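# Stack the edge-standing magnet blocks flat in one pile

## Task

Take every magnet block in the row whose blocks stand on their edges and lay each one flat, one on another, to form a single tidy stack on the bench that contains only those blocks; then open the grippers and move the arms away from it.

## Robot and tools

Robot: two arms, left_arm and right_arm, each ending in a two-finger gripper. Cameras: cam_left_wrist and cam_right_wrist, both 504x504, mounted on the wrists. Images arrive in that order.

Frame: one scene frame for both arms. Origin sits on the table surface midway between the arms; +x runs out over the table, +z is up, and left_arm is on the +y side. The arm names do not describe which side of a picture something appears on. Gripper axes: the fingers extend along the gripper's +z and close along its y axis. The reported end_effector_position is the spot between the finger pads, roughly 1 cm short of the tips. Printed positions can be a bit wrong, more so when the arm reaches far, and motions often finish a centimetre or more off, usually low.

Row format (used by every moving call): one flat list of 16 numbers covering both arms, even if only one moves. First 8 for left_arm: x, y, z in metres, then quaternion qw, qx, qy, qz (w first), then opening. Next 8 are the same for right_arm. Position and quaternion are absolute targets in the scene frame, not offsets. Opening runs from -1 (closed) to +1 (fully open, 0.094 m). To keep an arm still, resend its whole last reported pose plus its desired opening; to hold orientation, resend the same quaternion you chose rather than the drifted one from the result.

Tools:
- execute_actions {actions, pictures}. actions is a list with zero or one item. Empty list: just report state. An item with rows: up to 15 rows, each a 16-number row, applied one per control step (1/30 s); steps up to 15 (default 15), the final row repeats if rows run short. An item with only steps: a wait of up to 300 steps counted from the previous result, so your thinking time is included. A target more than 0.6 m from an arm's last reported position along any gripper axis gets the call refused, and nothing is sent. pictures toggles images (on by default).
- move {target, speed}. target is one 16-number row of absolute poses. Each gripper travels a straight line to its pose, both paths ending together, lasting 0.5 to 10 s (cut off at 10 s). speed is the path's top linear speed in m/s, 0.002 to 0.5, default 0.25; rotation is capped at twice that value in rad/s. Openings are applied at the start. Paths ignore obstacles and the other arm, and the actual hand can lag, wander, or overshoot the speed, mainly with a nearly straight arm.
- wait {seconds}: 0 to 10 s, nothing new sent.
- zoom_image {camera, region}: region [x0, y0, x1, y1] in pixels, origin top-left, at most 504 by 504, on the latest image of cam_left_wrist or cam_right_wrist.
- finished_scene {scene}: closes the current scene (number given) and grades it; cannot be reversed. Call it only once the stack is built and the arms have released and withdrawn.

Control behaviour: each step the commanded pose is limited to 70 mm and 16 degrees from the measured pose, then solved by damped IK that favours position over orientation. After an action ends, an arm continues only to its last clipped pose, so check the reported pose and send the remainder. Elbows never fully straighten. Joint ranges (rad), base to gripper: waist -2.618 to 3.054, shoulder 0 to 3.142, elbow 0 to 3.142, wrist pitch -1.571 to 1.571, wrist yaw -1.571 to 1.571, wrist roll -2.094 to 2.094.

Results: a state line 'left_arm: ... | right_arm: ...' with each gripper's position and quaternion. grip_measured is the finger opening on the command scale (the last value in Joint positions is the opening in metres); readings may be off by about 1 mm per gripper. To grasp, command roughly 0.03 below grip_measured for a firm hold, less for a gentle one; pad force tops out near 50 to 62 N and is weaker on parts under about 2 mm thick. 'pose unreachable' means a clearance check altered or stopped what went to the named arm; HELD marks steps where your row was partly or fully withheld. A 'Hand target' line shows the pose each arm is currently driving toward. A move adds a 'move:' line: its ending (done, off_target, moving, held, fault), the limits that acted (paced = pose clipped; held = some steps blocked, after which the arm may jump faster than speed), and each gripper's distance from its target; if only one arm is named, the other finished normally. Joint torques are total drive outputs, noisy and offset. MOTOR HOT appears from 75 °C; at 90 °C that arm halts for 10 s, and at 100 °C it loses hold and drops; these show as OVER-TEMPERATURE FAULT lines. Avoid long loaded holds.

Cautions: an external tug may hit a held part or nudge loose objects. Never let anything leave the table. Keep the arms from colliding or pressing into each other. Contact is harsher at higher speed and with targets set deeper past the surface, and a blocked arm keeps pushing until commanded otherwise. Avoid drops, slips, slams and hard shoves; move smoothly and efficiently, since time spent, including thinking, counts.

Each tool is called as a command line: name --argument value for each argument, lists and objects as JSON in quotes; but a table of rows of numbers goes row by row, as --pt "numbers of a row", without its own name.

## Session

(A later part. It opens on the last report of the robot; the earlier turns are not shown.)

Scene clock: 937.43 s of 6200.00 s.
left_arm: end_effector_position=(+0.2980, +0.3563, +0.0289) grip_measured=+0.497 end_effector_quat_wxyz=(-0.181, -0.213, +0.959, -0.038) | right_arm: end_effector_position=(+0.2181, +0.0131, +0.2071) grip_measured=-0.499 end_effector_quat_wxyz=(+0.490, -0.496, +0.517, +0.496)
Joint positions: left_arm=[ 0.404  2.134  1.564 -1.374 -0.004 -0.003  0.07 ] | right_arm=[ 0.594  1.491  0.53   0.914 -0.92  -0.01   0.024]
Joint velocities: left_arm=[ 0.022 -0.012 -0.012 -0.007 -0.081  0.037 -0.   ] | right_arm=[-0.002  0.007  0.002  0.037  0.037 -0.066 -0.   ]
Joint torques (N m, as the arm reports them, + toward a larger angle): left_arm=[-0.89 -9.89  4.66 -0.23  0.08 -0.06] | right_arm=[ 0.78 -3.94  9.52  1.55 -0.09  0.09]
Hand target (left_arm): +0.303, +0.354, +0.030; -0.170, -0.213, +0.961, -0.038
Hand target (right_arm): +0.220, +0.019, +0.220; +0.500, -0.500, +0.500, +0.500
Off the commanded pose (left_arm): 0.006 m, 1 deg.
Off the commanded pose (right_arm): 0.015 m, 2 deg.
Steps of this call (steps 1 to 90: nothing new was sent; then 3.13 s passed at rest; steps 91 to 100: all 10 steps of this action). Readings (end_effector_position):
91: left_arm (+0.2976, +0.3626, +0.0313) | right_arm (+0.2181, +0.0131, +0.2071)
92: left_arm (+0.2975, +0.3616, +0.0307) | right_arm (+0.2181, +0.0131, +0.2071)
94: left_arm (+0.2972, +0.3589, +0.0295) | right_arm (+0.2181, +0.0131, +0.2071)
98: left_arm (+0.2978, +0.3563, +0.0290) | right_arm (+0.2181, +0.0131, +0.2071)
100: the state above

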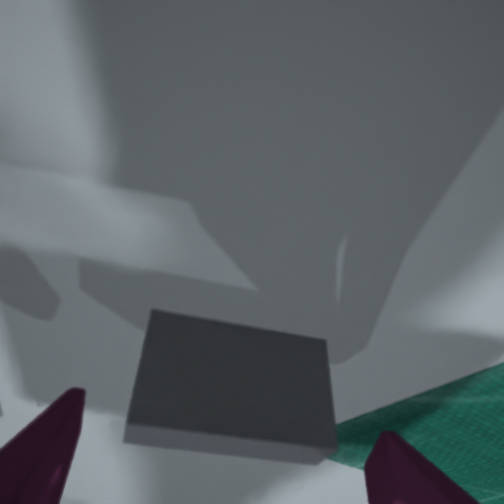

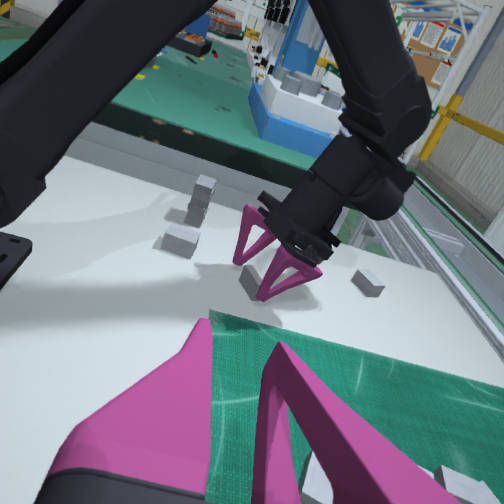

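execute_actions --actions '[{"rows": [[0.309,0.3575,0.028,-0.1695,-0.2131,0.9615,-0.0376,0.5,0.22,0.02,0.22,0.5,-0.5,0.5,0.5,-0.5],[0.309,0.3575,0.026,-0.1695,-0.2131,0.9615,-0.0376,0.5,0.22,0.02,0.22,0.5,-0.5,0.5,0.5,-0.5],[0.309,0.3575,0.024,-0.1695,-0.2131,0.9615,-0.0376,0.5,0.22,0.02,0.22,0.5,-0.5,0.5,0.5,-0.5],[0.309,0.3575,0.022,-0.1695,-0.2131,0.9615,-0.0376,0.5,0.22,0.02,0.22,0.5,-0.5,0.5,0.5,-0.5],[0.309,0.3575,0.020,-0.1695,-0.2131,0.9615,-0.0376,0.5,0.22,0.02,0.22,0.5,-0.5,0.5,0.5,-0.5]], "steps": 12}]'

Scene clock: 953.17 s of 6200.00 s.
left_arm: end_effector_position=(+0.3001, +0.3573, +0.0185) grip_measured=+0.497 end_effector_quat_wxyz=(-0.186, -0.213, +0.958, -0.038) | right_arm: end_effector_position=(+0.2181, +0.0131, +0.2071) grip_measured=-0.499 end_effector_quat_wxyz=(+0.490, -0.496, +0.517, +0.496)
Joint positions: left_arm=[ 0.404  2.165  1.567 -1.354 -0.004 -0.005  0.07 ] | right_arm=[ 0.594  1.491  0.53   0.914 -0.92  -0.01   0.024]
Joint velocities: left_arm=[-0.002 -0.017  0.017 -0.022  0.022 -0.037  0.   ] | right_arm=[ 0.012 -0.012 -0.002 -0.007 -0.007  0.037 -0.   ]
Joint torques (N m, as the arm reports them, + toward a larger angle): left_arm=[-0.66 -9.56  6.08 -0.25  0.09 -0.07] | right_arm=[ 0.76 -3.94  9.51  1.59 -0.09  0.09]
Hand target (left_arm): +0.309, +0.358, +0.020; -0.169, -0.213, +0.961, -0.038
Hand target (right_arm): +0.220, +0.019, +0.220; +0.500, -0.500, +0.500, +0.500
Off the commanded pose (left_arm): 0.009 m, 2 deg.
Off the commanded pose (right_arm): 0.015 m, 2 deg.
Steps of this call (steps 1 to 90: nothing new was sent; then 12.33 s passed at rest; steps 91 to 102: all 12 steps of this action). Readings (end_effector_position):
91: left_arm (+0.2984, +0.3565, +0.0285) | right_arm (+0.2181, +0.0131, +0.2071)
92: left_arm (+0.2987, +0.3567, +0.0278) | right_arm (+0.2181, +0.0131, +0.2071)
94: left_arm (+0.2986, +0.3566, +0.0252) | right_arm (+0.2181, +0.0131, +0.2071)
98: left_arm (+0.2993, +0.3569, +0.0195) | right_arm (+0.2181, +0.0131, +0.2071)
102: the state above

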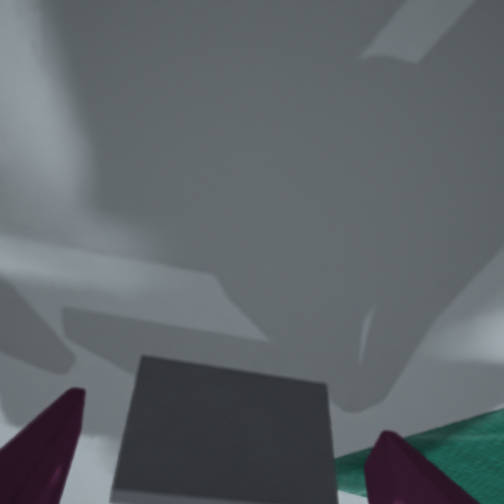

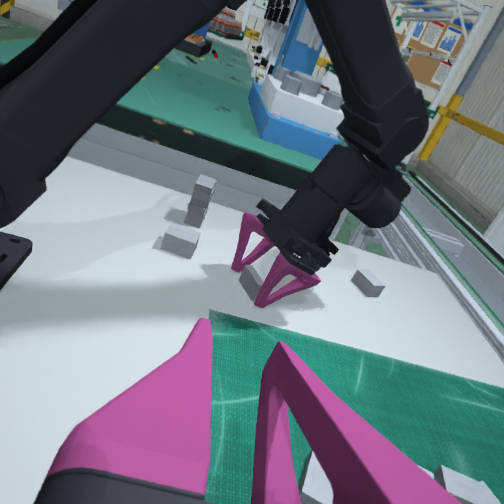

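execute_actions --actions '[{"rows": [[0.315,0.360,0.020,-0.1695,-0.2131,0.9615,-0.0376,0.5,0.22,0.02,0.22,0.5,-0.5,0.5,0.5,-0.5]], "steps": 8}]' --pictures false

Scene clock: 958.57 s of 6200.00 s.
left_arm: end_effector_position=(+0.3049, +0.3595, +0.0160) grip_measured=+0.497 end_effector_quat_wxyz=(-0.184, -0.213, +0.959, -0.038) | right_arm: end_effector_position=(+0.2181, +0.0131, +0.2071) grip_measured=-0.499 end_effector_quat_wxyz=(+0.490, -0.496, +0.517, +0.496)
Joint positions: left_arm=[ 0.404  2.185  1.59  -1.355 -0.004 -0.005  0.07 ] | right_arm=[ 0.594  1.491  0.53   0.914 -0.92  -0.01   0.024]
Joint velocities: left_arm=[-0.002  0.012 -0.022  0.022  0.037  0.007 -0.   ] | right_arm=[ 0.002  0.017 -0.007 -0.081 -0.007  0.022  0.   ]
Joint torques (N m, as the arm reports them, + toward a larger angle): left_arm=[-0.76 -9.49  7.28 -0.35  0.06 -0.06] | right_arm=[ 0.81 -3.98  9.51  1.57 -0.08  0.1 ]
Hand target (left_arm): +0.315, +0.360, +0.020; -0.169, -0.213, +0.961, -0.038
Hand target (right_arm): +0.220, +0.019, +0.220; +0.500, -0.500, +0.500, +0.500
Off the commanded pose (left_arm): 0.011 m, 2 deg.
Off the commanded pose (right_arm): 0.015 m, 2 deg.
Steps of this call (steps 1 to 90: nothing new was sent; then 2.13 s passed at rest; steps 91 to 98: all 8 steps of this action). Readings (end_effector_position):
91: left_arm (+0.3010, +0.3577, +0.0184) | right_arm (+0.2181, +0.0131, +0.2071)
92: left_arm (+0.3026, +0.3585, +0.0181) | right_arm (+0.2181, +0.0131, +0.2071)
94: left_arm (+0.3049, +0.3595, +0.0172) | right_arm (+0.2181, +0.0131, +0.2071)
98: the state above

execute_actions --actions '[{"rows": [[0.309,0.359,0.020,-0.1695,-0.2131,0.9615,-0.0376,0.1,0.22,0.02,0.22,0.5,-0.5,0.5,0.5,-0.5],[0.309,0.359,0.020,-0.1695,-0.2131,0.9615,-0.0376,0.1,0.22,0.02,0.22,0.5,-0.5,0.5,0.5,-0.5],[0.309,0.359,0.020,-0.1695,-0.2131,0.9615,-0.0376,0.1,0.22,0.02,0.22,0.5,-0.5,0.5,0.5,-0.5],[0.309,0.359,0.020,-0.1695,-0.2131,0.9615,-0.0376,0.1,0.22,0.02,0.22,0.5,-0.5,0.5,0.5,-0.5],[0.309,0.359,0.020,-0.1695,-0.2131,0.9615,-0.0376,0.1,0.22,0.02,0.22,0.5,-0.5,0.5,0.5,-0.5],[0.309,0.359,0.020,-0.1695,-0.2131,0.9615,-0.0376,-0.05,0.22,0.02,0.22,0.5,-0.5,0.5,0.5,-0.5],[0.309,0.359,0.020,-0.1695,-0.2131,0.9615,-0.0376,-0.05,0.22,0.02,0.22,0.5,-0.5,0.5,0.5,-0.5],[0.309,0.359,0.020,-0.1695,-0.2131,0.9615,-0.0376,-0.05,0.22,0.02,0.22,0.5,-0.5,0.5,0.5,-0.5],[0.309,0.359,0.020,-0.1695,-0.2131,0.9615,-0.0376,-0.14,0.22,0.02,0.22,0.5,-0.5,0.5,0.5,-0.5]], "steps": 15}]'

Scene clock: 966.93 s of 6200.00 s.
left_arm: end_effector_position=(+0.3051, +0.3595, +0.0160) grip_measured=-0.112 end_effector_quat_wxyz=(-0.184, -0.213, +0.959, -0.038) | right_arm: end_effector_position=(+0.2181, +0.0131, +0.2071) grip_measured=-0.499 end_effector_quat_wxyz=(+0.490, -0.496, +0.517, +0.496)
Joint positions: left_arm=[ 0.404  2.185  1.59  -1.354 -0.003 -0.005  0.042] | right_arm=[ 0.594  1.491  0.53   0.914 -0.92  -0.01   0.024]
Joint velocities: left_arm=[-0.022 -0.002 -0.007  0.037 -0.066 -0.007  0.   ] | right_arm=[-0.012  0.012  0.007 -0.022 -0.022 -0.095  0.001]
Joint torques (N m, as the arm reports them, + toward a larger angle): left_arm=[ -0.4  -11.09   4.37  -0.25   0.05  -0.04] | right_arm=[ 0.79 -3.89  9.51  1.54 -0.08  0.09]
Hand target (left_arm): +0.309, +0.359, +0.020; -0.170, -0.213, +0.961, -0.038
Hand target (right_arm): +0.220, +0.019, +0.220; +0.500, -0.500, +0.500, +0.500
Off the commanded pose (left_arm): 0.006 m, 2 deg.
Off the commanded pose (right_arm): 0.015 m, 2 deg.
Steps of this call (steps 1 to 90: nothing new was sent; then 4.87 s passed at rest; steps 91 to 105: all 15 steps of this action). Readings (end_effector_position):
91: left_arm (+0.3049, +0.3595, +0.0160) | right_arm (+0.2181, +0.0131, +0.2071)
92: left_arm (+0.3049, +0.3595, +0.0160) | right_arm (+0.2181, +0.0131, +0.2071)
94: left_arm (+0.3049, +0.3595, +0.0160) | right_arm (+0.2181, +0.0131, +0.2071)
98: left_arm (+0.3049, +0.3595, +0.0160) | right_arm (+0.2181, +0.0131, +0.2071)
105: the state above

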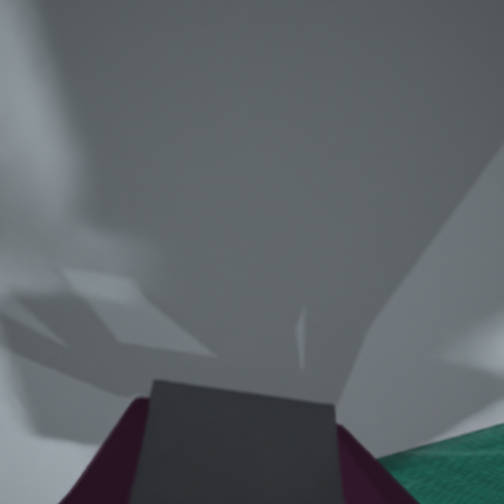

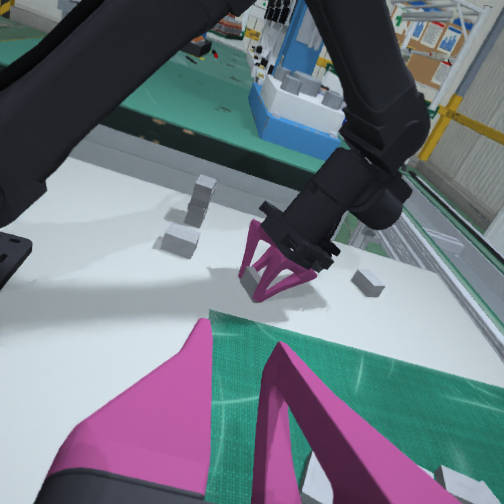

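move --target '[0.31,0.362,0.085,-0.1274,-0.2146,0.9680,-0.0282,-0.14,0.22,0.02,0.22,0.5,-0.5,0.5,0.5,-0.5]' --speed 0.12

Scene clock: 972.33 s of 6200.00 s.
left_arm: end_effector_position=(+0.3070, +0.3604, +0.0703) grip_measured=-0.112 end_effector_quat_wxyz=(-0.143, -0.215, +0.966, -0.029) | right_arm: end_effector_position=(+0.2181, +0.0131, +0.2071) grip_measured=-0.499 end_effector_quat_wxyz=(+0.490, -0.496, +0.517, +0.496)
Joint positions: left_arm=[ 0.404  2.053  1.636 -1.447 -0.003 -0.005  0.042] | right_arm=[ 0.594  1.491  0.53   0.914 -0.92  -0.01   0.024]
Joint velocities: left_arm=[-0.002  0.002  0.022 -0.037 -0.007  0.051  0.   ] | right_arm=[ 0.007  0.007 -0.002 -0.037  0.095 -0.007  0.001]
Joint torques (N m, as the arm reports them, + toward a larger angle): left_arm=[  0.14 -10.9    7.69  -0.39   0.03   0.  ] | right_arm=[ 0.8  -3.93  9.52  1.58 -0.08  0.09]
Hand target (left_arm): +0.310, +0.362, +0.085; -0.127, -0.215, +0.968, -0.029
Hand target (right_arm): +0.220, +0.019, +0.220; +0.500, -0.500, +0.500, +0.500
Off the commanded pose (left_arm): 0.015 m, 2 deg.
Off the commanded pose (right_arm): 0.015 m, 2 deg.
After step 90, 1.33 s passed at rest.
move: off_target (left_arm, right_arm)

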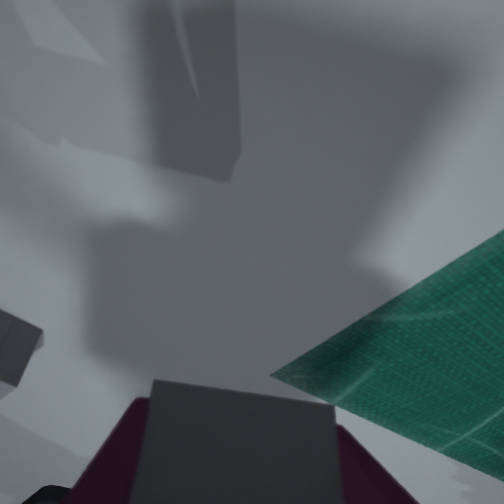

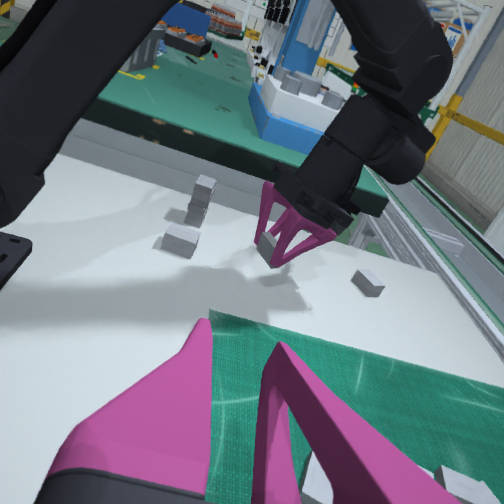

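move --target '[0.505,0.457,0.105,0.5875,-0.1728,0.7797,0.1302,-0.14,0.22,0.02,0.22,0.5,-0.5,0.5,0.5,-0.5]' --speed 0.2

Scene clock: 980.90 s of 6200.00 s.
left_arm: end_effector_position=(+0.5022, +0.4499, +0.0817) grip_measured=-0.112 end_effector_quat_wxyz=(+0.561, -0.182, +0.799, +0.119) | right_arm: end_effector_position=(+0.2181, +0.0131, +0.2071) grip_measured=-0.499 end_effector_quat_wxyz=(+0.490, -0.496, +0.517, +0.496)
Joint positions: left_arm=[ 0.404  2.017  0.925  0.742  0.001 -0.015  0.042] | right_arm=[ 0.594  1.491  0.53   0.914 -0.92  -0.01   0.024]
Joint velocities: left_arm=[-0.002 -0.012  0.002  0.081  0.022  0.11   0.001] | right_arm=[-0.007 -0.002  0.007  0.022  0.081 -0.037 -0.   ]
Joint torques (N m, as the arm reports them, + toward a larger angle): left_arm=[ 1.15 -9.    6.62  2.09  0.1  -0.06] | right_arm=[ 0.76 -3.96  9.47  1.58 -0.09  0.09]
Hand target (left_arm): +0.506, +0.458, +0.101; +0.588, -0.181, +0.778, +0.124
Hand target (right_arm): +0.220, +0.019, +0.220; +0.500, -0.500, +0.500, +0.500
Off the commanded pose (left_arm): 0.025 m, 4 deg.
Off the commanded pose (right_arm): 0.015 m, 2 deg.
After step 90, 0.87 s passed at rest.
move: off_target (left_arm, right_arm)

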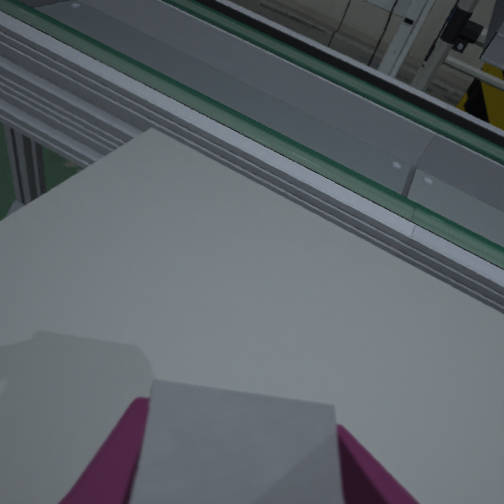

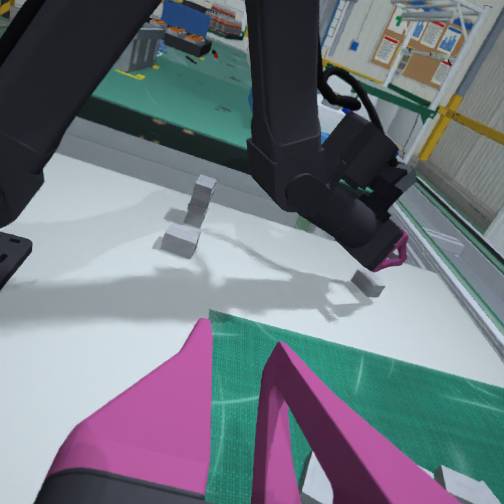

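execute_actions --actions '[{"rows": [[0.503,0.465,0.100,0.5875,-0.1728,0.7797,0.1302,-0.14,0.22,0.02,0.22,0.5,-0.5,0.5,0.5,-0.5]], "steps": 10}]' --pictures false

Scene clock: 983.83 s of 6200.00 s.
left_arm: end_effector_position=(+0.4975, +0.4608, +0.0829) grip_measured=-0.112 end_effector_quat_wxyz=(+0.562, -0.183, +0.797, +0.124) | right_arm: end_effector_position=(+0.2181, +0.0131, +0.2071) grip_measured=-0.499 end_effector_quat_wxyz=(+0.490, -0.496, +0.517, +0.496)
Joint positions: left_arm=[ 0.432  2.017  0.925  0.747  0.018 -0.001  0.042] | right_arm=[ 0.594  1.491  0.53   0.914 -0.92  -0.01   0.024]
Joint velocities: left_arm=[-0.002  0.017  0.002 -0.007  0.022 -0.051 -0.001] | right_arm=[ 0.012 -0.002 -0.012  0.022 -0.007 -0.051 -0.   ]
Joint torques (N m, as the arm reports them, + toward a larger angle): left_arm=[ 0.56 -8.89  6.31  2.1   0.07  0.02] | right_arm=[ 0.76 -4.    9.51  1.57 -0.09  0.1 ]
Hand target (left_arm): +0.503, +0.465, +0.100; +0.587, -0.173, +0.780, +0.130
Hand target (right_arm): +0.220, +0.019, +0.220; +0.500, -0.500, +0.500, +0.500
Off the commanded pose (left_arm): 0.018 m, 4 deg.
Off the commanded pose (right_arm): 0.015 m, 2 deg.
Steps of this call (steps 1 to 78: nothing new was sent; steps 79 to 88: all 10 steps of this action). Readings (end_effector_position):
79: left_arm (+0.5022, +0.4503, +0.0821) | right_arm (+0.2181, +0.0131, +0.2071)
80: left_arm (+0.5017, +0.4514, +0.0822) | right_arm (+0.2181, +0.0131, +0.2071)
82: left_arm (+0.4997, +0.4560, +0.0826) | right_arm (+0.2181, +0.0131, +0.2071)
86: left_arm (+0.4973, +0.4611, +0.0829) | right_arm (+0.2181, +0.0131, +0.2071)
88: the state above

execute_actions --actions '[{"rows": [[0.508,0.4465,0.095,0.5875,-0.1728,0.7797,0.1302,-0.14,0.22,0.02,0.22,0.5,-0.5,0.5,0.5,-0.5]], "steps": 10}]' --pictures false

Scene clock: 992.77 s of 6200.00 s.
left_arm: end_effector_position=(+0.5034, +0.4440, +0.0776) grip_measured=-0.112 end_effector_quat_wxyz=(+0.562, -0.173, +0.800, +0.120) | right_arm: end_effector_position=(+0.2181, +0.0131, +0.2071) grip_measured=-0.499 end_effector_quat_wxyz=(+0.490, -0.496, +0.517, +0.496)
Joint positions: left_arm=[ 0.392  2.029  0.914  0.769 -0.002 -0.002  0.042] | right_arm=[ 0.594  1.491  0.53   0.914 -0.92  -0.01   0.024]
Joint velocities: left_arm=[ 0.007  0.032 -0.007  0.051 -0.066 -0.022 -0.   ] | right_arm=[-0.002 -0.007 -0.022 -0.022 -0.022  0.022 -0.   ]
Joint torques (N m, as the arm reports them, + toward a larger angle): left_arm=[-0.49 -9.22  5.64  2.18 -0.07 -0.05] | right_arm=[ 0.84 -3.92  9.53  1.57 -0.1   0.12]
Hand target (left_arm): +0.508, +0.446, +0.095; +0.587, -0.173, +0.780, +0.129
Hand target (right_arm): +0.220, +0.019, +0.220; +0.500, -0.500, +0.500, +0.500
Off the commanded pose (left_arm): 0.018 m, 4 deg.
Off the commanded pose (right_arm): 0.015 m, 2 deg.
Steps of this call (steps 1 to 90: nothing new was sent; then 5.60 s passed at rest; steps 91 to 100: all 10 steps of this action). Readings (end_effector_position):
91: left_arm (+0.4979, +0.4596, +0.0832) | right_arm (+0.2181, +0.0131, +0.2071)
92: left_arm (+0.4984, +0.4577, +0.0833) | right_arm (+0.2181, +0.0131, +0.2071)
94: left_arm (+0.5009, +0.4513, +0.0824) | right_arm (+0.2181, +0.0131, +0.2071)
98: left_arm (+0.5039, +0.4437, +0.0787) | right_arm (+0.2181, +0.0131, +0.2071)
100: the state above

execute_actions --actions '[{"rows": [[0.508,0.4625,0.092,0.5875,-0.1728,0.7797,0.1302,-0.14,0.22,0.02,0.22,0.5,-0.5,0.5,0.5,-0.5]], "steps": 12}]'

Scene clock: 1014.20 s of 6200.00 s.
left_arm: end_effector_position=(+0.4974, +0.4559, +0.0657) grip_measured=-0.112 end_effector_quat_wxyz=(+0.554, -0.182, +0.803, +0.123) | right_arm: end_effector_position=(+0.2181, +0.0131, +0.2071) grip_measured=-0.499 end_effector_quat_wxyz=(+0.490, -0.496, +0.517, +0.496)
Joint positions: left_arm=[ 0.421  2.057  0.914  0.781  0.008 -0.002  0.042] | right_arm=[ 0.594  1.491  0.53   0.914 -0.92  -0.01   0.024]
Joint velocities: left_arm=[ 0.002 -0.007  0.007 -0.037  0.022  0.022 -0.001] | right_arm=[ 0.002 -0.002 -0.007  0.066  0.051 -0.022  0.   ]
Joint torques (N m, as the arm reports them, + toward a larger angle): left_arm=[ 0.48 -9.54  7.56  2.06  0.08  0.05] | right_arm=[ 0.81 -3.96  9.58  1.56 -0.09  0.1 ]
Hand target (left_arm): +0.507, +0.462, +0.092; +0.587, -0.173, +0.780, +0.130
Hand target (right_arm): +0.220, +0.019, +0.220; +0.500, -0.500, +0.500, +0.500
Off the commanded pose (left_arm): 0.029 m, 5 deg.
Off the commanded pose (right_arm): 0.015 m, 2 deg.
Steps of this call (steps 1 to 90: nothing new was sent; then 18.03 s passed at rest; steps 91 to 102: all 12 steps of this action). Readings (end_effector_position):
91: left_arm (+0.5032, +0.4455, +0.0777) | right_arm (+0.2181, +0.0131, +0.2071)
92: left_arm (+0.5028, +0.4468, +0.0767) | right_arm (+0.2181, +0.0131, +0.2071)
94: left_arm (+0.5003, +0.4513, +0.0720) | right_arm (+0.2181, +0.0131, +0.2071)
98: left_arm (+0.4972, +0.4563, +0.0657) | right_arm (+0.2181, +0.0131, +0.2071)
102: the state above

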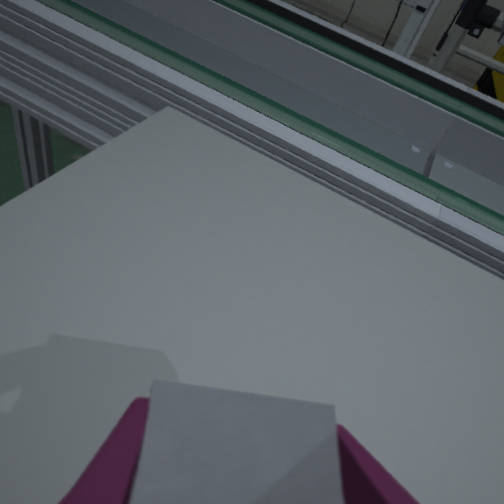

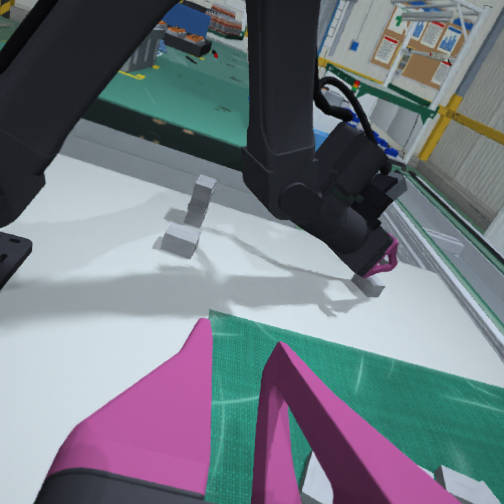

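execute_actions --actions '[{"rows": [[0.516,0.465,0.088,0.5875,-0.1728,0.7797,0.1302,-0.14,0.22,0.02,0.22,0.5,-0.5,0.5,0.5,-0.5]], "steps": 10}]' --pictures false

Scene clock: 1021.10 s of 6200.00 s.
left_arm: end_effector_position=(+0.5037, +0.4585, +0.0614) grip_measured=-0.112 end_effector_quat_wxyz=(+0.554, -0.182, +0.803, +0.122) | right_arm: end_effector_position=(+0.2181, +0.0131, +0.2071) grip_measured=-0.499 end_effector_quat_wxyz=(+0.490, -0.496, +0.517, +0.496)
Joint positions: left_arm=[ 0.421  2.087  0.943  0.781  0.01  -0.002  0.042] | right_arm=[ 0.594  1.491  0.53   0.914 -0.92  -0.01   0.024]
Joint velocities: left_arm=[-0.007 -0.007 -0.002 -0.022 -0.007 -0.066 -0.   ] | right_arm=[ 0.012  0.002  0.007 -0.007 -0.022 -0.066 -0.   ]
Joint torques (N m, as the arm reports them, + toward a larger angle): left_arm=[ 0.15 -9.48  8.08  2.06  0.07  0.03] | right_arm=[ 0.79 -3.96  9.44  1.56 -0.08  0.11]
Hand target (left_arm): +0.515, +0.464, +0.088; +0.587, -0.173, +0.780, +0.130
Hand target (right_arm): +0.220, +0.019, +0.220; +0.500, -0.500, +0.500, +0.500
Off the commanded pose (left_arm): 0.030 m, 5 deg.
Off the commanded pose (right_arm): 0.015 m, 2 deg.
Steps of this call (steps 1 to 90: nothing new was sent; then 3.57 s passed at rest; steps 91 to 100: all 10 steps of this action). Readings (end_effector_position):
91: left_arm (+0.4984, +0.4559, +0.0655) | right_arm (+0.2181, +0.0131, +0.2071)
92: left_arm (+0.5003, +0.4568, +0.0652) | right_arm (+0.2181, +0.0131, +0.2071)
94: left_arm (+0.5031, +0.4582, +0.0641) | right_arm (+0.2181, +0.0131, +0.2071)
98: left_arm (+0.5037, +0.4585, +0.0616) | right_arm (+0.2181, +0.0131, +0.2071)
100: the state above

execute_actions --actions '[{"rows": [[0.516,0.465,0.085,0.5875,-0.1728,0.7797,0.1302,-0.14,0.22,0.02,0.22,0.5,-0.5,0.5,0.5,-0.5],[0.516,0.465,0.083,0.5875,-0.1728,0.7797,0.1302,-0.14,0.22,0.02,0.22,0.5,-0.5,0.5,0.5,-0.5],[0.516,0.465,0.081,0.5875,-0.1728,0.7797,0.1302,-0.14,0.22,0.02,0.22,0.5,-0.5,0.5,0.5,-0.5],[0.516,0.465,0.079,0.5875,-0.1728,0.7797,0.1302,-0.14,0.22,0.02,0.22,0.5,-0.5,0.5,0.5,-0.5],[0.516,0.465,0.077,0.5875,-0.1728,0.7797,0.1302,-0.14,0.22,0.02,0.22,0.5,-0.5,0.5,0.5,-0.5],[0.516,0.465,0.075,0.5875,-0.1728,0.7797,0.1302,-0.14,0.22,0.02,0.22,0.5,-0.5,0.5,0.5,-0.5],[0.516,0.465,0.073,0.5875,-0.1728,0.7797,0.1302,-0.14,0.22,0.02,0.22,0.5,-0.5,0.5,0.5,-0.5],[0.516,0.465,0.071,0.5875,-0.1728,0.7797,0.1302,-0.14,0.22,0.02,0.22,0.5,-0.5,0.5,0.5,-0.5]], "steps": 15}]'

Scene clock: 1032.67 s of 6200.00 s.
left_arm: end_effector_position=(+0.5035, +0.4584, +0.0407) grip_measured=-0.112 end_effector_quat_wxyz=(+0.548, -0.183, +0.808, +0.120) | right_arm: end_effector_position=(+0.2181, +0.0131, +0.2071) grip_measured=-0.499 end_effector_quat_wxyz=(+0.490, -0.496, +0.517, +0.496)
Joint positions: left_arm=[ 0.421  2.146  0.943  0.823  0.01  -0.002  0.042] | right_arm=[ 0.594  1.491  0.53   0.914 -0.92  -0.01   0.024]
Joint velocities: left_arm=[ 0.027 -0.002  0.007  0.125 -0.022 -0.066 -0.001] | right_arm=[-0.012  0.022 -0.007 -0.007  0.051 -0.037  0.001]
Joint torques (N m, as the arm reports them, + toward a larger angle): left_arm=[  0.21 -10.14   7.07   2.08   0.07   0.02] | right_arm=[ 0.83 -3.97  9.54  1.59 -0.1   0.12]
Hand target (left_arm): +0.515, +0.464, +0.071; +0.587, -0.173, +0.780, +0.130
Hand target (right_arm): +0.220, +0.019, +0.220; +0.500, -0.500, +0.500, +0.500
Off the commanded pose (left_arm): 0.033 m, 6 deg.
Off the commanded pose (right_arm): 0.015 m, 2 deg.
Steps of this call (steps 1 to 90: nothing new was sent; then 8.07 s passed at rest; steps 91 to 105: all 15 steps of this action). Readings (end_effector_position):
91: left_arm (+0.5037, +0.4585, +0.0615) | right_arm (+0.2181, +0.0131, +0.2071)
92: left_arm (+0.5038, +0.4585, +0.0612) | right_arm (+0.2181, +0.0131, +0.2071)
94: left_arm (+0.5042, +0.4588, +0.0596) | right_arm (+0.2181, +0.0131, +0.2071)
98: left_arm (+0.5041, +0.4587, +0.0491) | right_arm (+0.2181, +0.0131, +0.2071)
105: the state above

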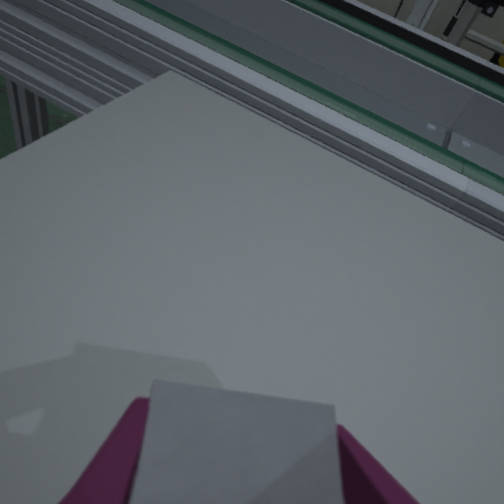

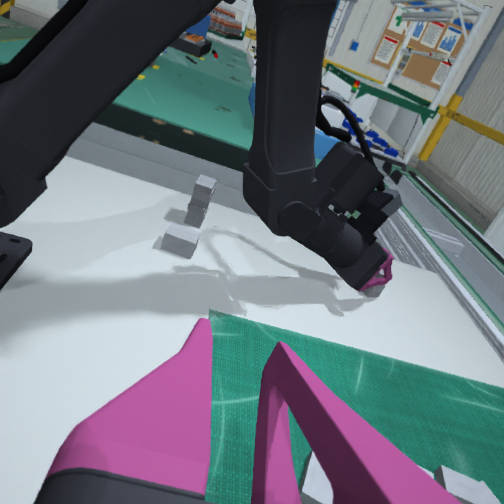

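zoom_image --camera "cam_right_wrist" --region '[330,230,430,320]'

Region (330, 230, 430, 320) of cam_right_wrist's 504x504 image, scaled by 5.040, with more detail than that image has; it fills the top 454 rows of this view, and the rest is white.

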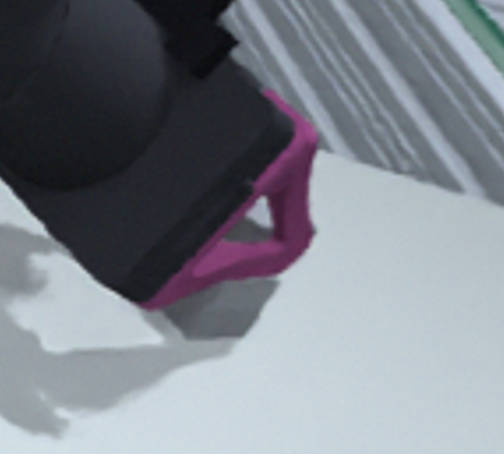

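execute_actions --actions '[{"rows": [[0.516,0.465,0.069,0.5875,-0.1728,0.7797,0.1302,-0.14,0.22,0.02,0.22,0.5,-0.5,0.5,0.5,-0.5],[0.516,0.465,0.068,0.5875,-0.1728,0.7797,0.1302,-0.14,0.22,0.02,0.22,0.5,-0.5,0.5,0.5,-0.5],[0.516,0.465,0.067,0.5875,-0.1728,0.7797,0.1302,-0.14,0.22,0.02,0.22,0.5,-0.5,0.5,0.5,-0.5],[0.516,0.465,0.066,0.5875,-0.1728,0.7797,0.1302,-0.14,0.22,0.02,0.22,0.5,-0.5,0.5,0.5,-0.5],[0.516,0.465,0.065,0.5875,-0.1728,0.7797,0.1302,-0.14,0.22,0.02,0.22,0.5,-0.5,0.5,0.5,-0.5],[0.516,0.465,0.064,0.5875,-0.1728,0.7797,0.1302,-0.14,0.22,0.02,0.22,0.5,-0.5,0.5,0.5,-0.5]], "steps": 12}]' --pictures false

Scene clock: 1042.97 s of 6200.00 s.
left_arm: end_effector_position=(+0.5047, +0.4590, +0.0377) grip_measured=-0.112 end_effector_quat_wxyz=(+0.552, -0.182, +0.804, +0.121) | right_arm: end_effector_position=(+0.2181, +0.0131, +0.2071) grip_measured=-0.499 end_effector_quat_wxyz=(+0.490, -0.496, +0.517, +0.496)
Joint positions: left_arm=[ 0.421  2.166  0.943  0.854  0.01  -0.002  0.042] | right_arm=[ 0.594  1.491  0.53   0.914 -0.92  -0.01   0.024]
Joint velocities: left_arm=[-0.002  0.027 -0.007 -0.081 -0.037  0.022  0.   ] | right_arm=[-0.012 -0.002  0.007  0.037 -0.095 -0.066 -0.   ]
Joint torques (N m, as the arm reports them, + toward a larger angle): left_arm=[ 0.19 -9.84  6.96  2.15  0.05  0.02] | right_arm=[ 0.72 -3.97  9.53  1.56 -0.09  0.1 ]
Hand target (left_arm): +0.515, +0.465, +0.064; +0.587, -0.173, +0.780, +0.130
Hand target (right_arm): +0.220, +0.019, +0.220; +0.500, -0.500, +0.500, +0.500
Off the commanded pose (left_arm): 0.029 m, 5 deg.
Off the commanded pose (right_arm): 0.015 m, 2 deg.
Steps of this call (steps 1 to 90: nothing new was sent; then 6.90 s passed at rest; steps 91 to 102: all 12 steps of this action). Readings (end_effector_position):
91: left_arm (+0.5045, +0.4589, +0.0436) | right_arm (+0.2181, +0.0131, +0.2071)
92: left_arm (+0.5046, +0.4589, +0.0438) | right_arm (+0.2181, +0.0131, +0.2071)
94: left_arm (+0.5050, +0.4591, +0.0444) | right_arm (+0.2181, +0.0131, +0.2071)
98: left_arm (+0.5052, +0.4592, +0.0414) | right_arm (+0.2181, +0.0131, +0.2071)
102: the state above

execute_actions --actions '[{"rows": [[0.514,0.4645,0.062,0.5875,-0.1728,0.7797,0.1302,-0.14,0.22,0.02,0.22,0.5,-0.5,0.5,0.5,-0.5],[0.514,0.4645,0.061,0.5875,-0.1728,0.7797,0.1302,-0.14,0.22,0.02,0.22,0.5,-0.5,0.5,0.5,-0.5],[0.514,0.4645,0.060,0.5875,-0.1728,0.7797,0.1302,-0.14,0.22,0.02,0.22,0.5,-0.5,0.5,0.5,-0.5],[0.514,0.4645,0.059,0.5875,-0.1728,0.7797,0.1302,-0.14,0.22,0.02,0.22,0.5,-0.5,0.5,0.5,-0.5],[0.514,0.4645,0.058,0.5875,-0.1728,0.7797,0.1302,-0.14,0.22,0.02,0.22,0.5,-0.5,0.5,0.5,-0.5],[0.514,0.4645,0.057,0.5875,-0.1728,0.7797,0.1302,-0.14,0.22,0.02,0.22,0.5,-0.5,0.5,0.5,-0.5]], "steps": 12}]'

Scene clock: 1050.97 s of 6200.00 s.
left_arm: end_effector_position=(+0.5058, +0.4595, +0.0353) grip_measured=-0.112 end_effector_quat_wxyz=(+0.557, -0.181, +0.801, +0.123) | right_arm: end_effector_position=(+0.2181, +0.0131, +0.2071) grip_measured=-0.499 end_effector_quat_wxyz=(+0.490, -0.496, +0.517, +0.496)
Joint positions: left_arm=[ 0.421  2.184  0.943  0.885  0.01  -0.002  0.042] | right_arm=[ 0.594  1.491  0.53   0.914 -0.92  -0.01   0.024]
Joint velocities: left_arm=[-0.002  0.002 -0.007  0.022  0.007 -0.007  0.001] | right_arm=[-0.007 -0.007  0.017  0.007 -0.007  0.007 -0.   ]
Joint torques (N m, as the arm reports them, + toward a larger angle): left_arm=[ 0.28 -9.75  6.27  2.09  0.08  0.01] | right_arm=[ 0.72 -4.    9.52  1.56 -0.09  0.11]
Hand target (left_arm): +0.513, +0.464, +0.057; +0.587, -0.173, +0.780, +0.130
Hand target (right_arm): +0.220, +0.019, +0.220; +0.500, -0.500, +0.500, +0.500
Off the commanded pose (left_arm): 0.024 m, 4 deg.
Off the commanded pose (right_arm): 0.015 m, 2 deg.
Steps of this call (steps 1 to 90: nothing new was sent; then 4.60 s passed at rest; steps 91 to 102: all 12 steps of this action). Readings (end_effector_position):
91: left_arm (+0.5051, +0.4592, +0.0389) | right_arm (+0.2181, +0.0131, +0.2071)
92: left_arm (+0.5053, +0.4593, +0.0394) | right_arm (+0.2181, +0.0131, +0.2071)
94: left_arm (+0.5057, +0.4594, +0.0403) | right_arm (+0.2181, +0.0131, +0.2071)
98: left_arm (+0.5060, +0.4596, +0.0379) | right_arm (+0.2181, +0.0131, +0.2071)
102: the state above

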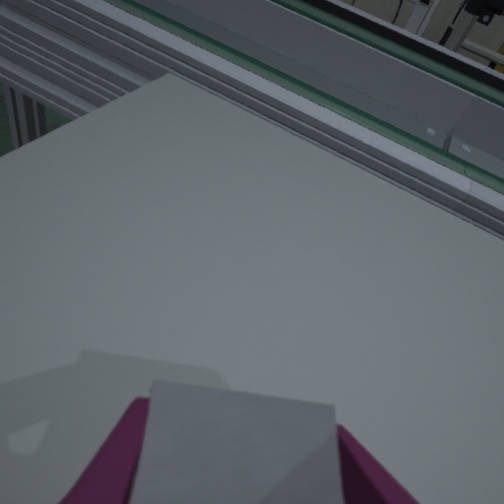

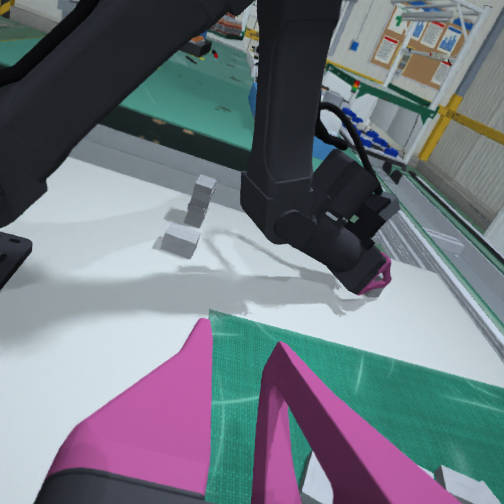

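execute_actions --actions '[{"rows": [[0.508,0.462,0.054,0.5669,-0.1762,0.7948,0.1257,-0.14,0.22,0.02,0.22,0.5,-0.5,0.5,0.5,-0.5],[0.508,0.462,0.053,0.5669,-0.1762,0.7948,0.1257,-0.14,0.22,0.02,0.22,0.5,-0.5,0.5,0.5,-0.5],[0.508,0.462,0.052,0.5669,-0.1762,0.7948,0.1257,-0.14,0.22,0.02,0.22,0.5,-0.5,0.5,0.5,-0.5]], "steps": 9}]' --pictures false

Scene clock: 1055.43 s of 6200.00 s.
left_arm: end_effector_position=(+0.5050, +0.4591, +0.0334) grip_measured=-0.112 end_effector_quat_wxyz=(+0.553, -0.181, +0.804, +0.122) | right_arm: end_effector_position=(+0.2181, +0.0131, +0.2071) grip_measured=-0.499 end_effector_quat_wxyz=(+0.490, -0.496, +0.517, +0.496)
Joint positions: left_arm=[0.421 2.183 0.943 0.874 0.01  0.001 0.042] | right_arm=[ 0.594  1.491  0.53   0.914 -0.92  -0.01   0.024]
Joint velocities: left_arm=[ 0.007 -0.012 -0.022  0.066 -0.125 -0.022 -0.   ] | right_arm=[ 0.002 -0.002 -0.012 -0.051  0.066 -0.007 -0.001]
Joint torques (N m, as the arm reports them, + toward a larger angle): left_arm=[  0.37 -11.98   5.45   1.6    0.07   0.01] | right_arm=[ 0.76 -3.93  9.52  1.58 -0.08  0.09]
Hand target (left_arm): +0.508, +0.462, +0.052; +0.567, -0.176, +0.795, +0.126
Hand target (right_arm): +0.220, +0.019, +0.220; +0.500, -0.500, +0.500, +0.500
Off the commanded pose (left_arm): 0.019 m, 2 deg.
Off the commanded pose (right_arm): 0.015 m, 2 deg.
Steps of this call (steps 1 to 90: nothing new was sent; then 1.17 s passed at rest; steps 91 to 99: all 9 steps of this action). Readings (end_effector_position):
91: left_arm (+0.5056, +0.4594, +0.0347) | right_arm (+0.2181, +0.0131, +0.2071)
92: left_arm (+0.5054, +0.4593, +0.0344) | right_arm (+0.2181, +0.0131, +0.2071)
94: left_arm (+0.5051, +0.4592, +0.0337) | right_arm (+0.2181, +0.0131, +0.2071)
98: left_arm (+0.5050, +0.4591, +0.0334) | right_arm (+0.2181, +0.0131, +0.2071)
99: the state above

execute_actions --actions '[{"rows": [[0.506,0.461,0.050,0.5669,-0.1762,0.7948,0.1257,-0.14,0.22,0.02,0.22,0.5,-0.5,0.5,0.5,-0.5],[0.506,0.461,0.049,0.5669,-0.1762,0.7948,0.1257,-0.14,0.22,0.02,0.22,0.5,-0.5,0.5,0.5,-0.5],[0.506,0.461,0.048,0.5669,-0.1762,0.7948,0.1257,-0.14,0.22,0.02,0.22,0.5,-0.5,0.5,0.5,-0.5],[0.506,0.461,0.047,0.5669,-0.1762,0.7948,0.1257,-0.14,0.22,0.02,0.22,0.5,-0.5,0.5,0.5,-0.5]], "steps": 10}]' --pictures false

Scene clock: 1060.10 s of 6200.00 s.
left_arm: end_effector_position=(+0.5050, +0.4591, +0.0334) grip_measured=-0.112 end_effector_quat_wxyz=(+0.553, -0.181, +0.804, +0.123) | right_arm: end_effector_position=(+0.2181, +0.0131, +0.2071) grip_measured=-0.499 end_effector_quat_wxyz=(+0.490, -0.496, +0.517, +0.496)
Joint positions: left_arm=[0.421 2.183 0.943 0.874 0.01  0.001 0.042] | right_arm=[ 0.594  1.491  0.53   0.914 -0.92  -0.01   0.024]
Joint velocities: left_arm=[ 0.007 -0.007 -0.002 -0.022  0.037 -0.037 -0.001] | right_arm=[ 0.022  0.007 -0.002  0.022 -0.037  0.037 -0.001]
Joint torques (N m, as the arm reports them, + toward a larger angle): left_arm=[  0.29 -10.94   4.5    1.77   0.05   0.01] | right_arm=[ 0.77 -3.97  9.53  1.59 -0.08  0.09]
Hand target (left_arm): +0.506, +0.461, +0.047; +0.567, -0.176, +0.795, +0.126
Hand target (right_arm): +0.220, +0.019, +0.220; +0.500, -0.500, +0.500, +0.500
Off the commanded pose (left_arm): 0.014 m, 2 deg.
Off the commanded pose (right_arm): 0.015 m, 2 deg.
Steps of this call (steps 1 to 90: nothing new was sent; then 1.33 s passed at rest; steps 91 to 100: all 10 steps of this action). Readings (end_effector_position):
91: left_arm (+0.5050, +0.4591, +0.0334) | right_arm (+0.2181, +0.0131, +0.2071)
92: left_arm (+0.5050, +0.4591, +0.0334) | right_arm (+0.2181, +0.0131, +0.2071)
94: left_arm (+0.5050, +0.4591, +0.0334) | right_arm (+0.2181, +0.0131, +0.2071)
98: left_arm (+0.5050, +0.4591, +0.0334) | right_arm (+0.2181, +0.0131, +0.2071)
100: the state above

execute_actions --actions '[{"rows": [[0.506,0.461,0.052,0.5669,-0.1762,0.7948,0.1257,-0.05,0.22,0.02,0.22,0.5,-0.5,0.5,0.5,-0.5],[0.506,0.461,0.052,0.5669,-0.1762,0.7948,0.1257,-0.05,0.22,0.02,0.22,0.5,-0.5,0.5,0.5,-0.5],[0.506,0.461,0.052,0.5669,-0.1762,0.7948,0.1257,-0.05,0.22,0.02,0.22,0.5,-0.5,0.5,0.5,-0.5],[0.506,0.461,0.052,0.5669,-0.1762,0.7948,0.1257,-0.05,0.22,0.02,0.22,0.5,-0.5,0.5,0.5,-0.5],[0.506,0.461,0.052,0.5669,-0.1762,0.7948,0.1257,0.3,0.22,0.02,0.22,0.5,-0.5,0.5,0.5,-0.5]], "steps": 14}]' --pictures false

move --target '[0.44,0.426,0.11,0.5558,-0.1779,0.8026,0.1232,0.3,0.22,0.02,0.22,0.5,-0.5,0.5,0.5,-0.5]' --speed 0.15

Scene clock: 1068.17 s of 6200.00 s.
left_arm: end_effector_position=(+0.5050, +0.4587, +0.0329) grip_measured=+0.298 end_effector_quat_wxyz=(+0.553, -0.180, +0.805, +0.121) | right_arm: end_effector_position=(+0.2181, +0.0131, +0.2071) grip_measured=-0.499 end_effector_quat_wxyz=(+0.490, -0.496, +0.517, +0.496)
Joint positions: left_arm=[0.421 2.183 0.943 0.872 0.013 0.001 0.061] | right_arm=[ 0.594  1.491  0.53   0.914 -0.92  -0.01   0.024]
Joint velocities: left_arm=[-0.012  0.007 -0.012 -0.051 -0.081  0.081 -0.001] | right_arm=[ 0.012  0.007 -0.017 -0.007  0.007  0.037  0.001]
Joint torques (N m, as the arm reports them, + toward a larger angle): left_arm=[  0.25 -12.19   4.67   1.63   0.05   0.03] | right_arm=[ 0.85 -3.83  9.46  1.55 -0.08  0.11]
Hand target (left_arm): +0.506, +0.461, +0.052; +0.567, -0.176, +0.795, +0.126
Hand target (right_arm): +0.220, +0.019, +0.220; +0.500, -0.500, +0.500, +0.500
Off the commanded pose (left_arm): 0.019 m, 2 deg.
Off the commanded pose (right_arm): 0.015 m, 2 deg.
Steps of this call (steps 1 to 90: nothing new was sent; then 4.60 s passed at rest; steps 91 to 104: all 14 steps of this action). Readings (end_effector_position):
91: left_arm (+0.5050, +0.4591, +0.0334) | right_arm (+0.2181, +0.0131, +0.2071)
92: left_arm (+0.5051, +0.4589, +0.0334) | right_arm (+0.2181, +0.0131, +0.2071)
94: left_arm (+0.5051, +0.4588, +0.0334) | right_arm (+0.2181, +0.0131, +0.2071)
98: left_arm (+0.5050, +0.4587, +0.0329) | right_arm (+0.2181, +0.0131, +0.2071)
104: the state above

Scene clock: 1069.77 s of 6200.00 s.
left_arm: end_effector_position=(+0.4410, +0.4277, +0.1019) grip_measured=+0.298 end_effector_quat_wxyz=(+0.548, -0.181, +0.808, +0.120) | right_arm: end_effector_position=(+0.2181, +0.0131, +0.2071) grip_measured=-0.499 end_effector_quat_wxyz=(+0.490, -0.496, +0.517, +0.496)
Joint positions: left_arm=[0.421 1.746 0.685 0.68  0.013 0.001 0.061] | right_arm=[ 0.594  1.491  0.53   0.914 -0.92  -0.01   0.024]
Joint velocities: left_arm=[-0.022 -0.007 -0.002 -0.037 -0.051  0.037 -0.   ] | right_arm=[ 0.002 -0.002 -0.017  0.051  0.037  0.037 -0.001]
Joint torques (N m, as the arm reports them, + toward a larger angle): left_arm=[-0.41 -8.41  5.23  1.62 -0.05  0.  ] | right_arm=[ 0.8  -3.96  9.48  1.56 -0.06  0.12]
Hand target (left_arm): +0.440, +0.426, +0.111; +0.556, -0.178, +0.803, +0.123
Hand target (right_arm): +0.220, +0.019, +0.220; +0.500, -0.500, +0.500, +0.500
Off the commanded pose (left_arm): 0.008 m, 1 deg.
Off the commanded pose (right_arm): 0.015 m, 2 deg.
move: off_target (right_arm)

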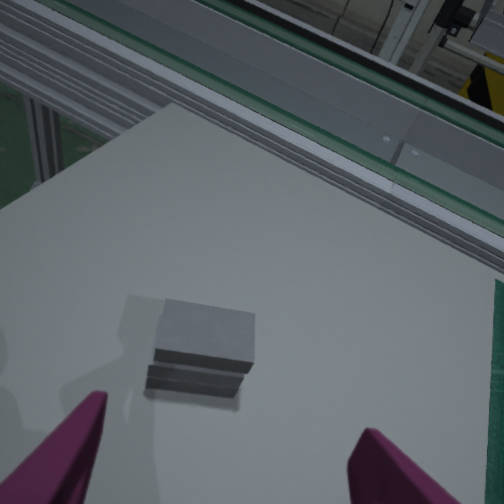

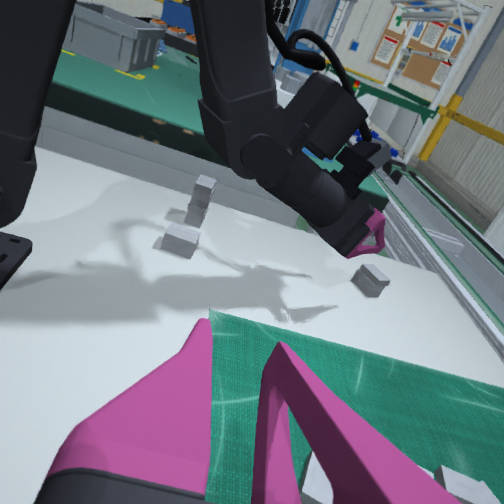

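zoom_image --camera "cam_left_wrist" --region '[120,280,280,420]'

zoom_image --camera "cam_right_wrist" --region '[335,250,415,310]'

Region (120, 280, 280, 420) of cam_left_wrist's 504x504 image, scaled by 3.150, with more detail than that image has; it fills the top 441 rows of this view, and the rest is white.

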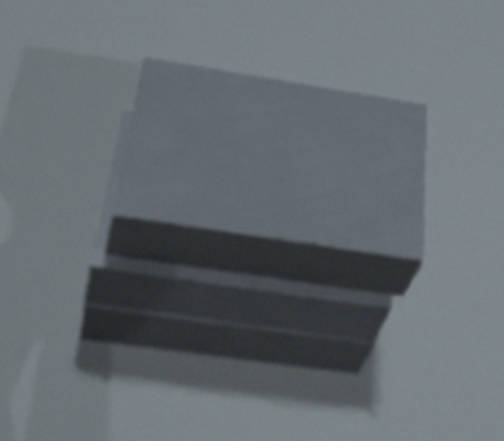

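Region (335, 250, 415, 310) of cam_right_wrist's 504x504 image, scaled by 6.300, with more detail than that image has; it fills the top 378 rows of this view, and the rest is white.

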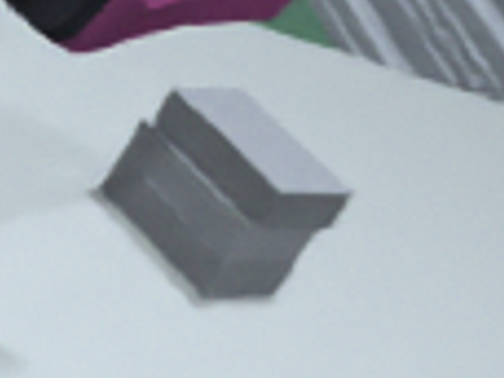

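move --target '[0.508,0.4615,0.075,0.5669,-0.1762,0.7948,0.1257,0.3,0.22,0.02,0.22,0.5,-0.5,0.5,0.5,-0.5]' --speed 0.15

Scene clock: 1098.13 s of 6200.00 s.
left_arm: end_effector_position=(+0.4969, +0.4548, +0.0538) grip_measured=+0.298 end_effector_quat_wxyz=(+0.540, -0.182, +0.813, +0.119) | right_arm: end_effector_position=(+0.2181, +0.0131, +0.2071) grip_measured=-0.499 end_effector_quat_wxyz=(+0.490, -0.496, +0.517, +0.496)
Joint positions: left_arm=[0.421 2.075 0.922 0.754 0.013 0.001 0.061] | right_arm=[ 0.594  1.491  0.53   0.914 -0.92  -0.01   0.024]
Joint velocities: left_arm=[-0.002 -0.007 -0.002  0.037  0.081 -0.007 -0.   ] | right_arm=[-0.002 -0.002  0.007 -0.022 -0.007  0.037 -0.001]
Joint torques (N m, as the arm reports them, + toward a larger angle): left_arm=[ 0.28 -8.96  7.86  1.92  0.06  0.01] | right_arm=[ 0.86 -3.94  9.57  1.56 -0.08  0.1 ]
Hand target (left_arm): +0.507, +0.461, +0.074; +0.567, -0.176, +0.795, +0.125
Hand target (right_arm): +0.220, +0.019, +0.220; +0.500, -0.500, +0.500, +0.500
Off the commanded pose (left_arm): 0.025 m, 4 deg.
Off the commanded pose (right_arm): 0.015 m, 2 deg.
After step 90, 24.47 s passed at rest.
move: off_target (left_arm, right_arm)

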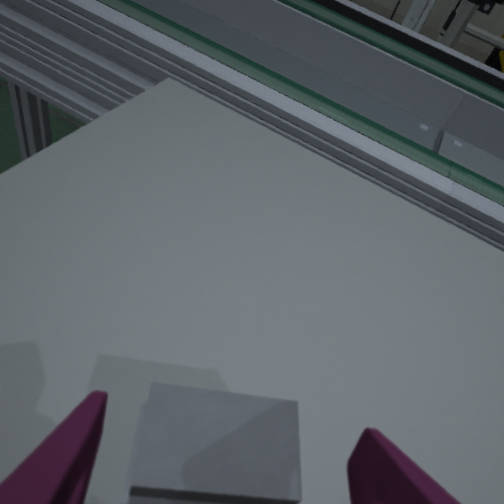

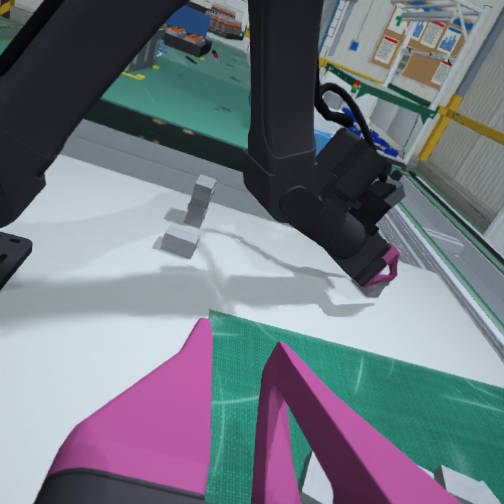

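execute_actions --actions '[{"rows": [[0.516,0.465,0.070,0.5875,-0.1728,0.7797,0.1302,0.3,0.22,0.02,0.22,0.5,-0.5,0.5,0.5,-0.5],[0.516,0.465,0.068,0.5875,-0.1728,0.7797,0.1302,0.3,0.22,0.02,0.22,0.5,-0.5,0.5,0.5,-0.5],[0.516,0.465,0.066,0.5875,-0.1728,0.7797,0.1302,0.3,0.22,0.02,0.22,0.5,-0.5,0.5,0.5,-0.5],[0.516,0.465,0.064,0.5875,-0.1728,0.7797,0.1302,0.3,0.22,0.02,0.22,0.5,-0.5,0.5,0.5,-0.5],[0.516,0.465,0.062,0.5875,-0.1728,0.7797,0.1302,0.3,0.22,0.02,0.22,0.5,-0.5,0.5,0.5,-0.5],[0.516,0.465,0.060,0.5875,-0.1728,0.7797,0.1302,0.3,0.22,0.02,0.22,0.5,-0.5,0.5,0.5,-0.5]], "steps": 14}]' --pictures false

Scene clock: 1103.70 s of 6200.00 s.
left_arm: end_effector_position=(+0.5059, +0.4591, +0.0362) grip_measured=+0.298 end_effector_quat_wxyz=(+0.557, -0.179, +0.802, +0.123) | right_arm: end_effector_position=(+0.2181, +0.0131, +0.2071) grip_measured=-0.499 end_effector_quat_wxyz=(+0.490, -0.496, +0.517, +0.496)
Joint positions: left_arm=[0.421 2.181 0.942 0.882 0.013 0.001 0.061] | right_arm=[ 0.594  1.491  0.53   0.914 -0.92  -0.01   0.024]
Joint velocities: left_arm=[ 0.012 -0.002  0.017  0.066  0.007 -0.022 -0.   ] | right_arm=[-0.007  0.002 -0.002 -0.007 -0.066 -0.037 -0.001]
Joint torques (N m, as the arm reports them, + toward a larger angle): left_arm=[  0.22 -10.01   6.91   1.91   0.05   0.  ] | right_arm=[ 0.76 -3.96  9.45  1.59 -0.09  0.11]
Hand target (left_arm): +0.515, +0.465, +0.060; +0.588, -0.173, +0.780, +0.129
Hand target (right_arm): +0.220, +0.019, +0.220; +0.500, -0.500, +0.500, +0.500
Off the commanded pose (left_arm): 0.027 m, 4 deg.
Off the commanded pose (right_arm): 0.015 m, 2 deg.
Steps of this call (steps 1 to 90: nothing new was sent; then 2.10 s passed at rest; steps 91 to 104: all 14 steps of this action). Readings (end_effector_position):
91: left_arm (+0.4984, +0.4555, +0.0548) | right_arm (+0.2181, +0.0131, +0.2071)
92: left_arm (+0.5011, +0.4568, +0.0551) | right_arm (+0.2181, +0.0131, +0.2071)
94: left_arm (+0.5048, +0.4585, +0.0506) | right_arm (+0.2181, +0.0131, +0.2071)
98: left_arm (+0.5047, +0.4585, +0.0353) | right_arm (+0.2181, +0.0131, +0.2071)
104: the state above

execute_actions --actions '[{"rows": [[0.508,0.462,0.053,0.5669,-0.1762,0.7948,0.1257,0.3,0.22,0.02,0.22,0.5,-0.5,0.5,0.5,-0.5]], "steps": 8}]'

Scene clock: 1108.10 s of 6200.00 s.
left_arm: end_effector_position=(+0.5048, +0.4586, +0.0332) grip_measured=+0.298 end_effector_quat_wxyz=(+0.552, -0.180, +0.805, +0.121) | right_arm: end_effector_position=(+0.2181, +0.0131, +0.2071) grip_measured=-0.499 end_effector_quat_wxyz=(+0.490, -0.496, +0.517, +0.496)
Joint positions: left_arm=[0.421 2.181 0.942 0.869 0.013 0.001 0.061] | right_arm=[ 0.594  1.491  0.53   0.914 -0.92  -0.01   0.024]
Joint velocities: left_arm=[ 0.007  0.022 -0.012 -0.007  0.007  0.051 -0.   ] | right_arm=[-0.012 -0.017  0.007 -0.007  0.066  0.022  0.001]
Joint torques (N m, as the arm reports them, + toward a larger angle): left_arm=[  0.28 -12.03   5.54   1.62   0.04   0.  ] | right_arm=[ 0.8  -3.98  9.48  1.57 -0.08  0.1 ]
Hand target (left_arm): +0.508, +0.462, +0.053; +0.567, -0.176, +0.795, +0.126
Hand target (right_arm): +0.220, +0.019, +0.220; +0.500, -0.500, +0.500, +0.500
Off the commanded pose (left_arm): 0.020 m, 2 deg.
Off the commanded pose (right_arm): 0.015 m, 2 deg.
Steps of this call (steps 1 to 90: nothing new was sent; then 1.13 s passed at rest; steps 91 to 98: all 8 steps of this action). Readings (end_effector_position):
91: left_arm (+0.5066, +0.4594, +0.0384) | right_arm (+0.2181, +0.0131, +0.2071)
92: left_arm (+0.5063, +0.4593, +0.0375) | right_arm (+0.2181, +0.0131, +0.2071)
94: left_arm (+0.5055, +0.4589, +0.0352) | right_arm (+0.2181, +0.0131, +0.2071)
98: the state above

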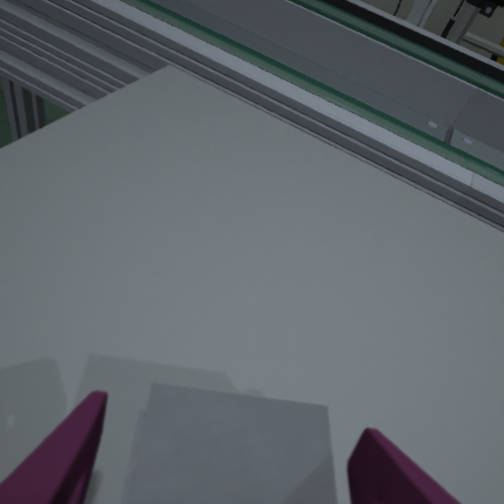

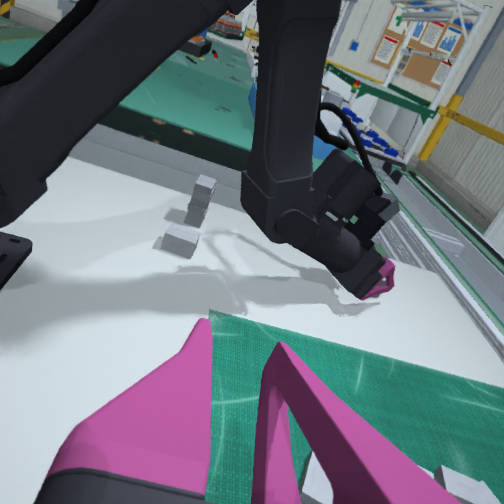

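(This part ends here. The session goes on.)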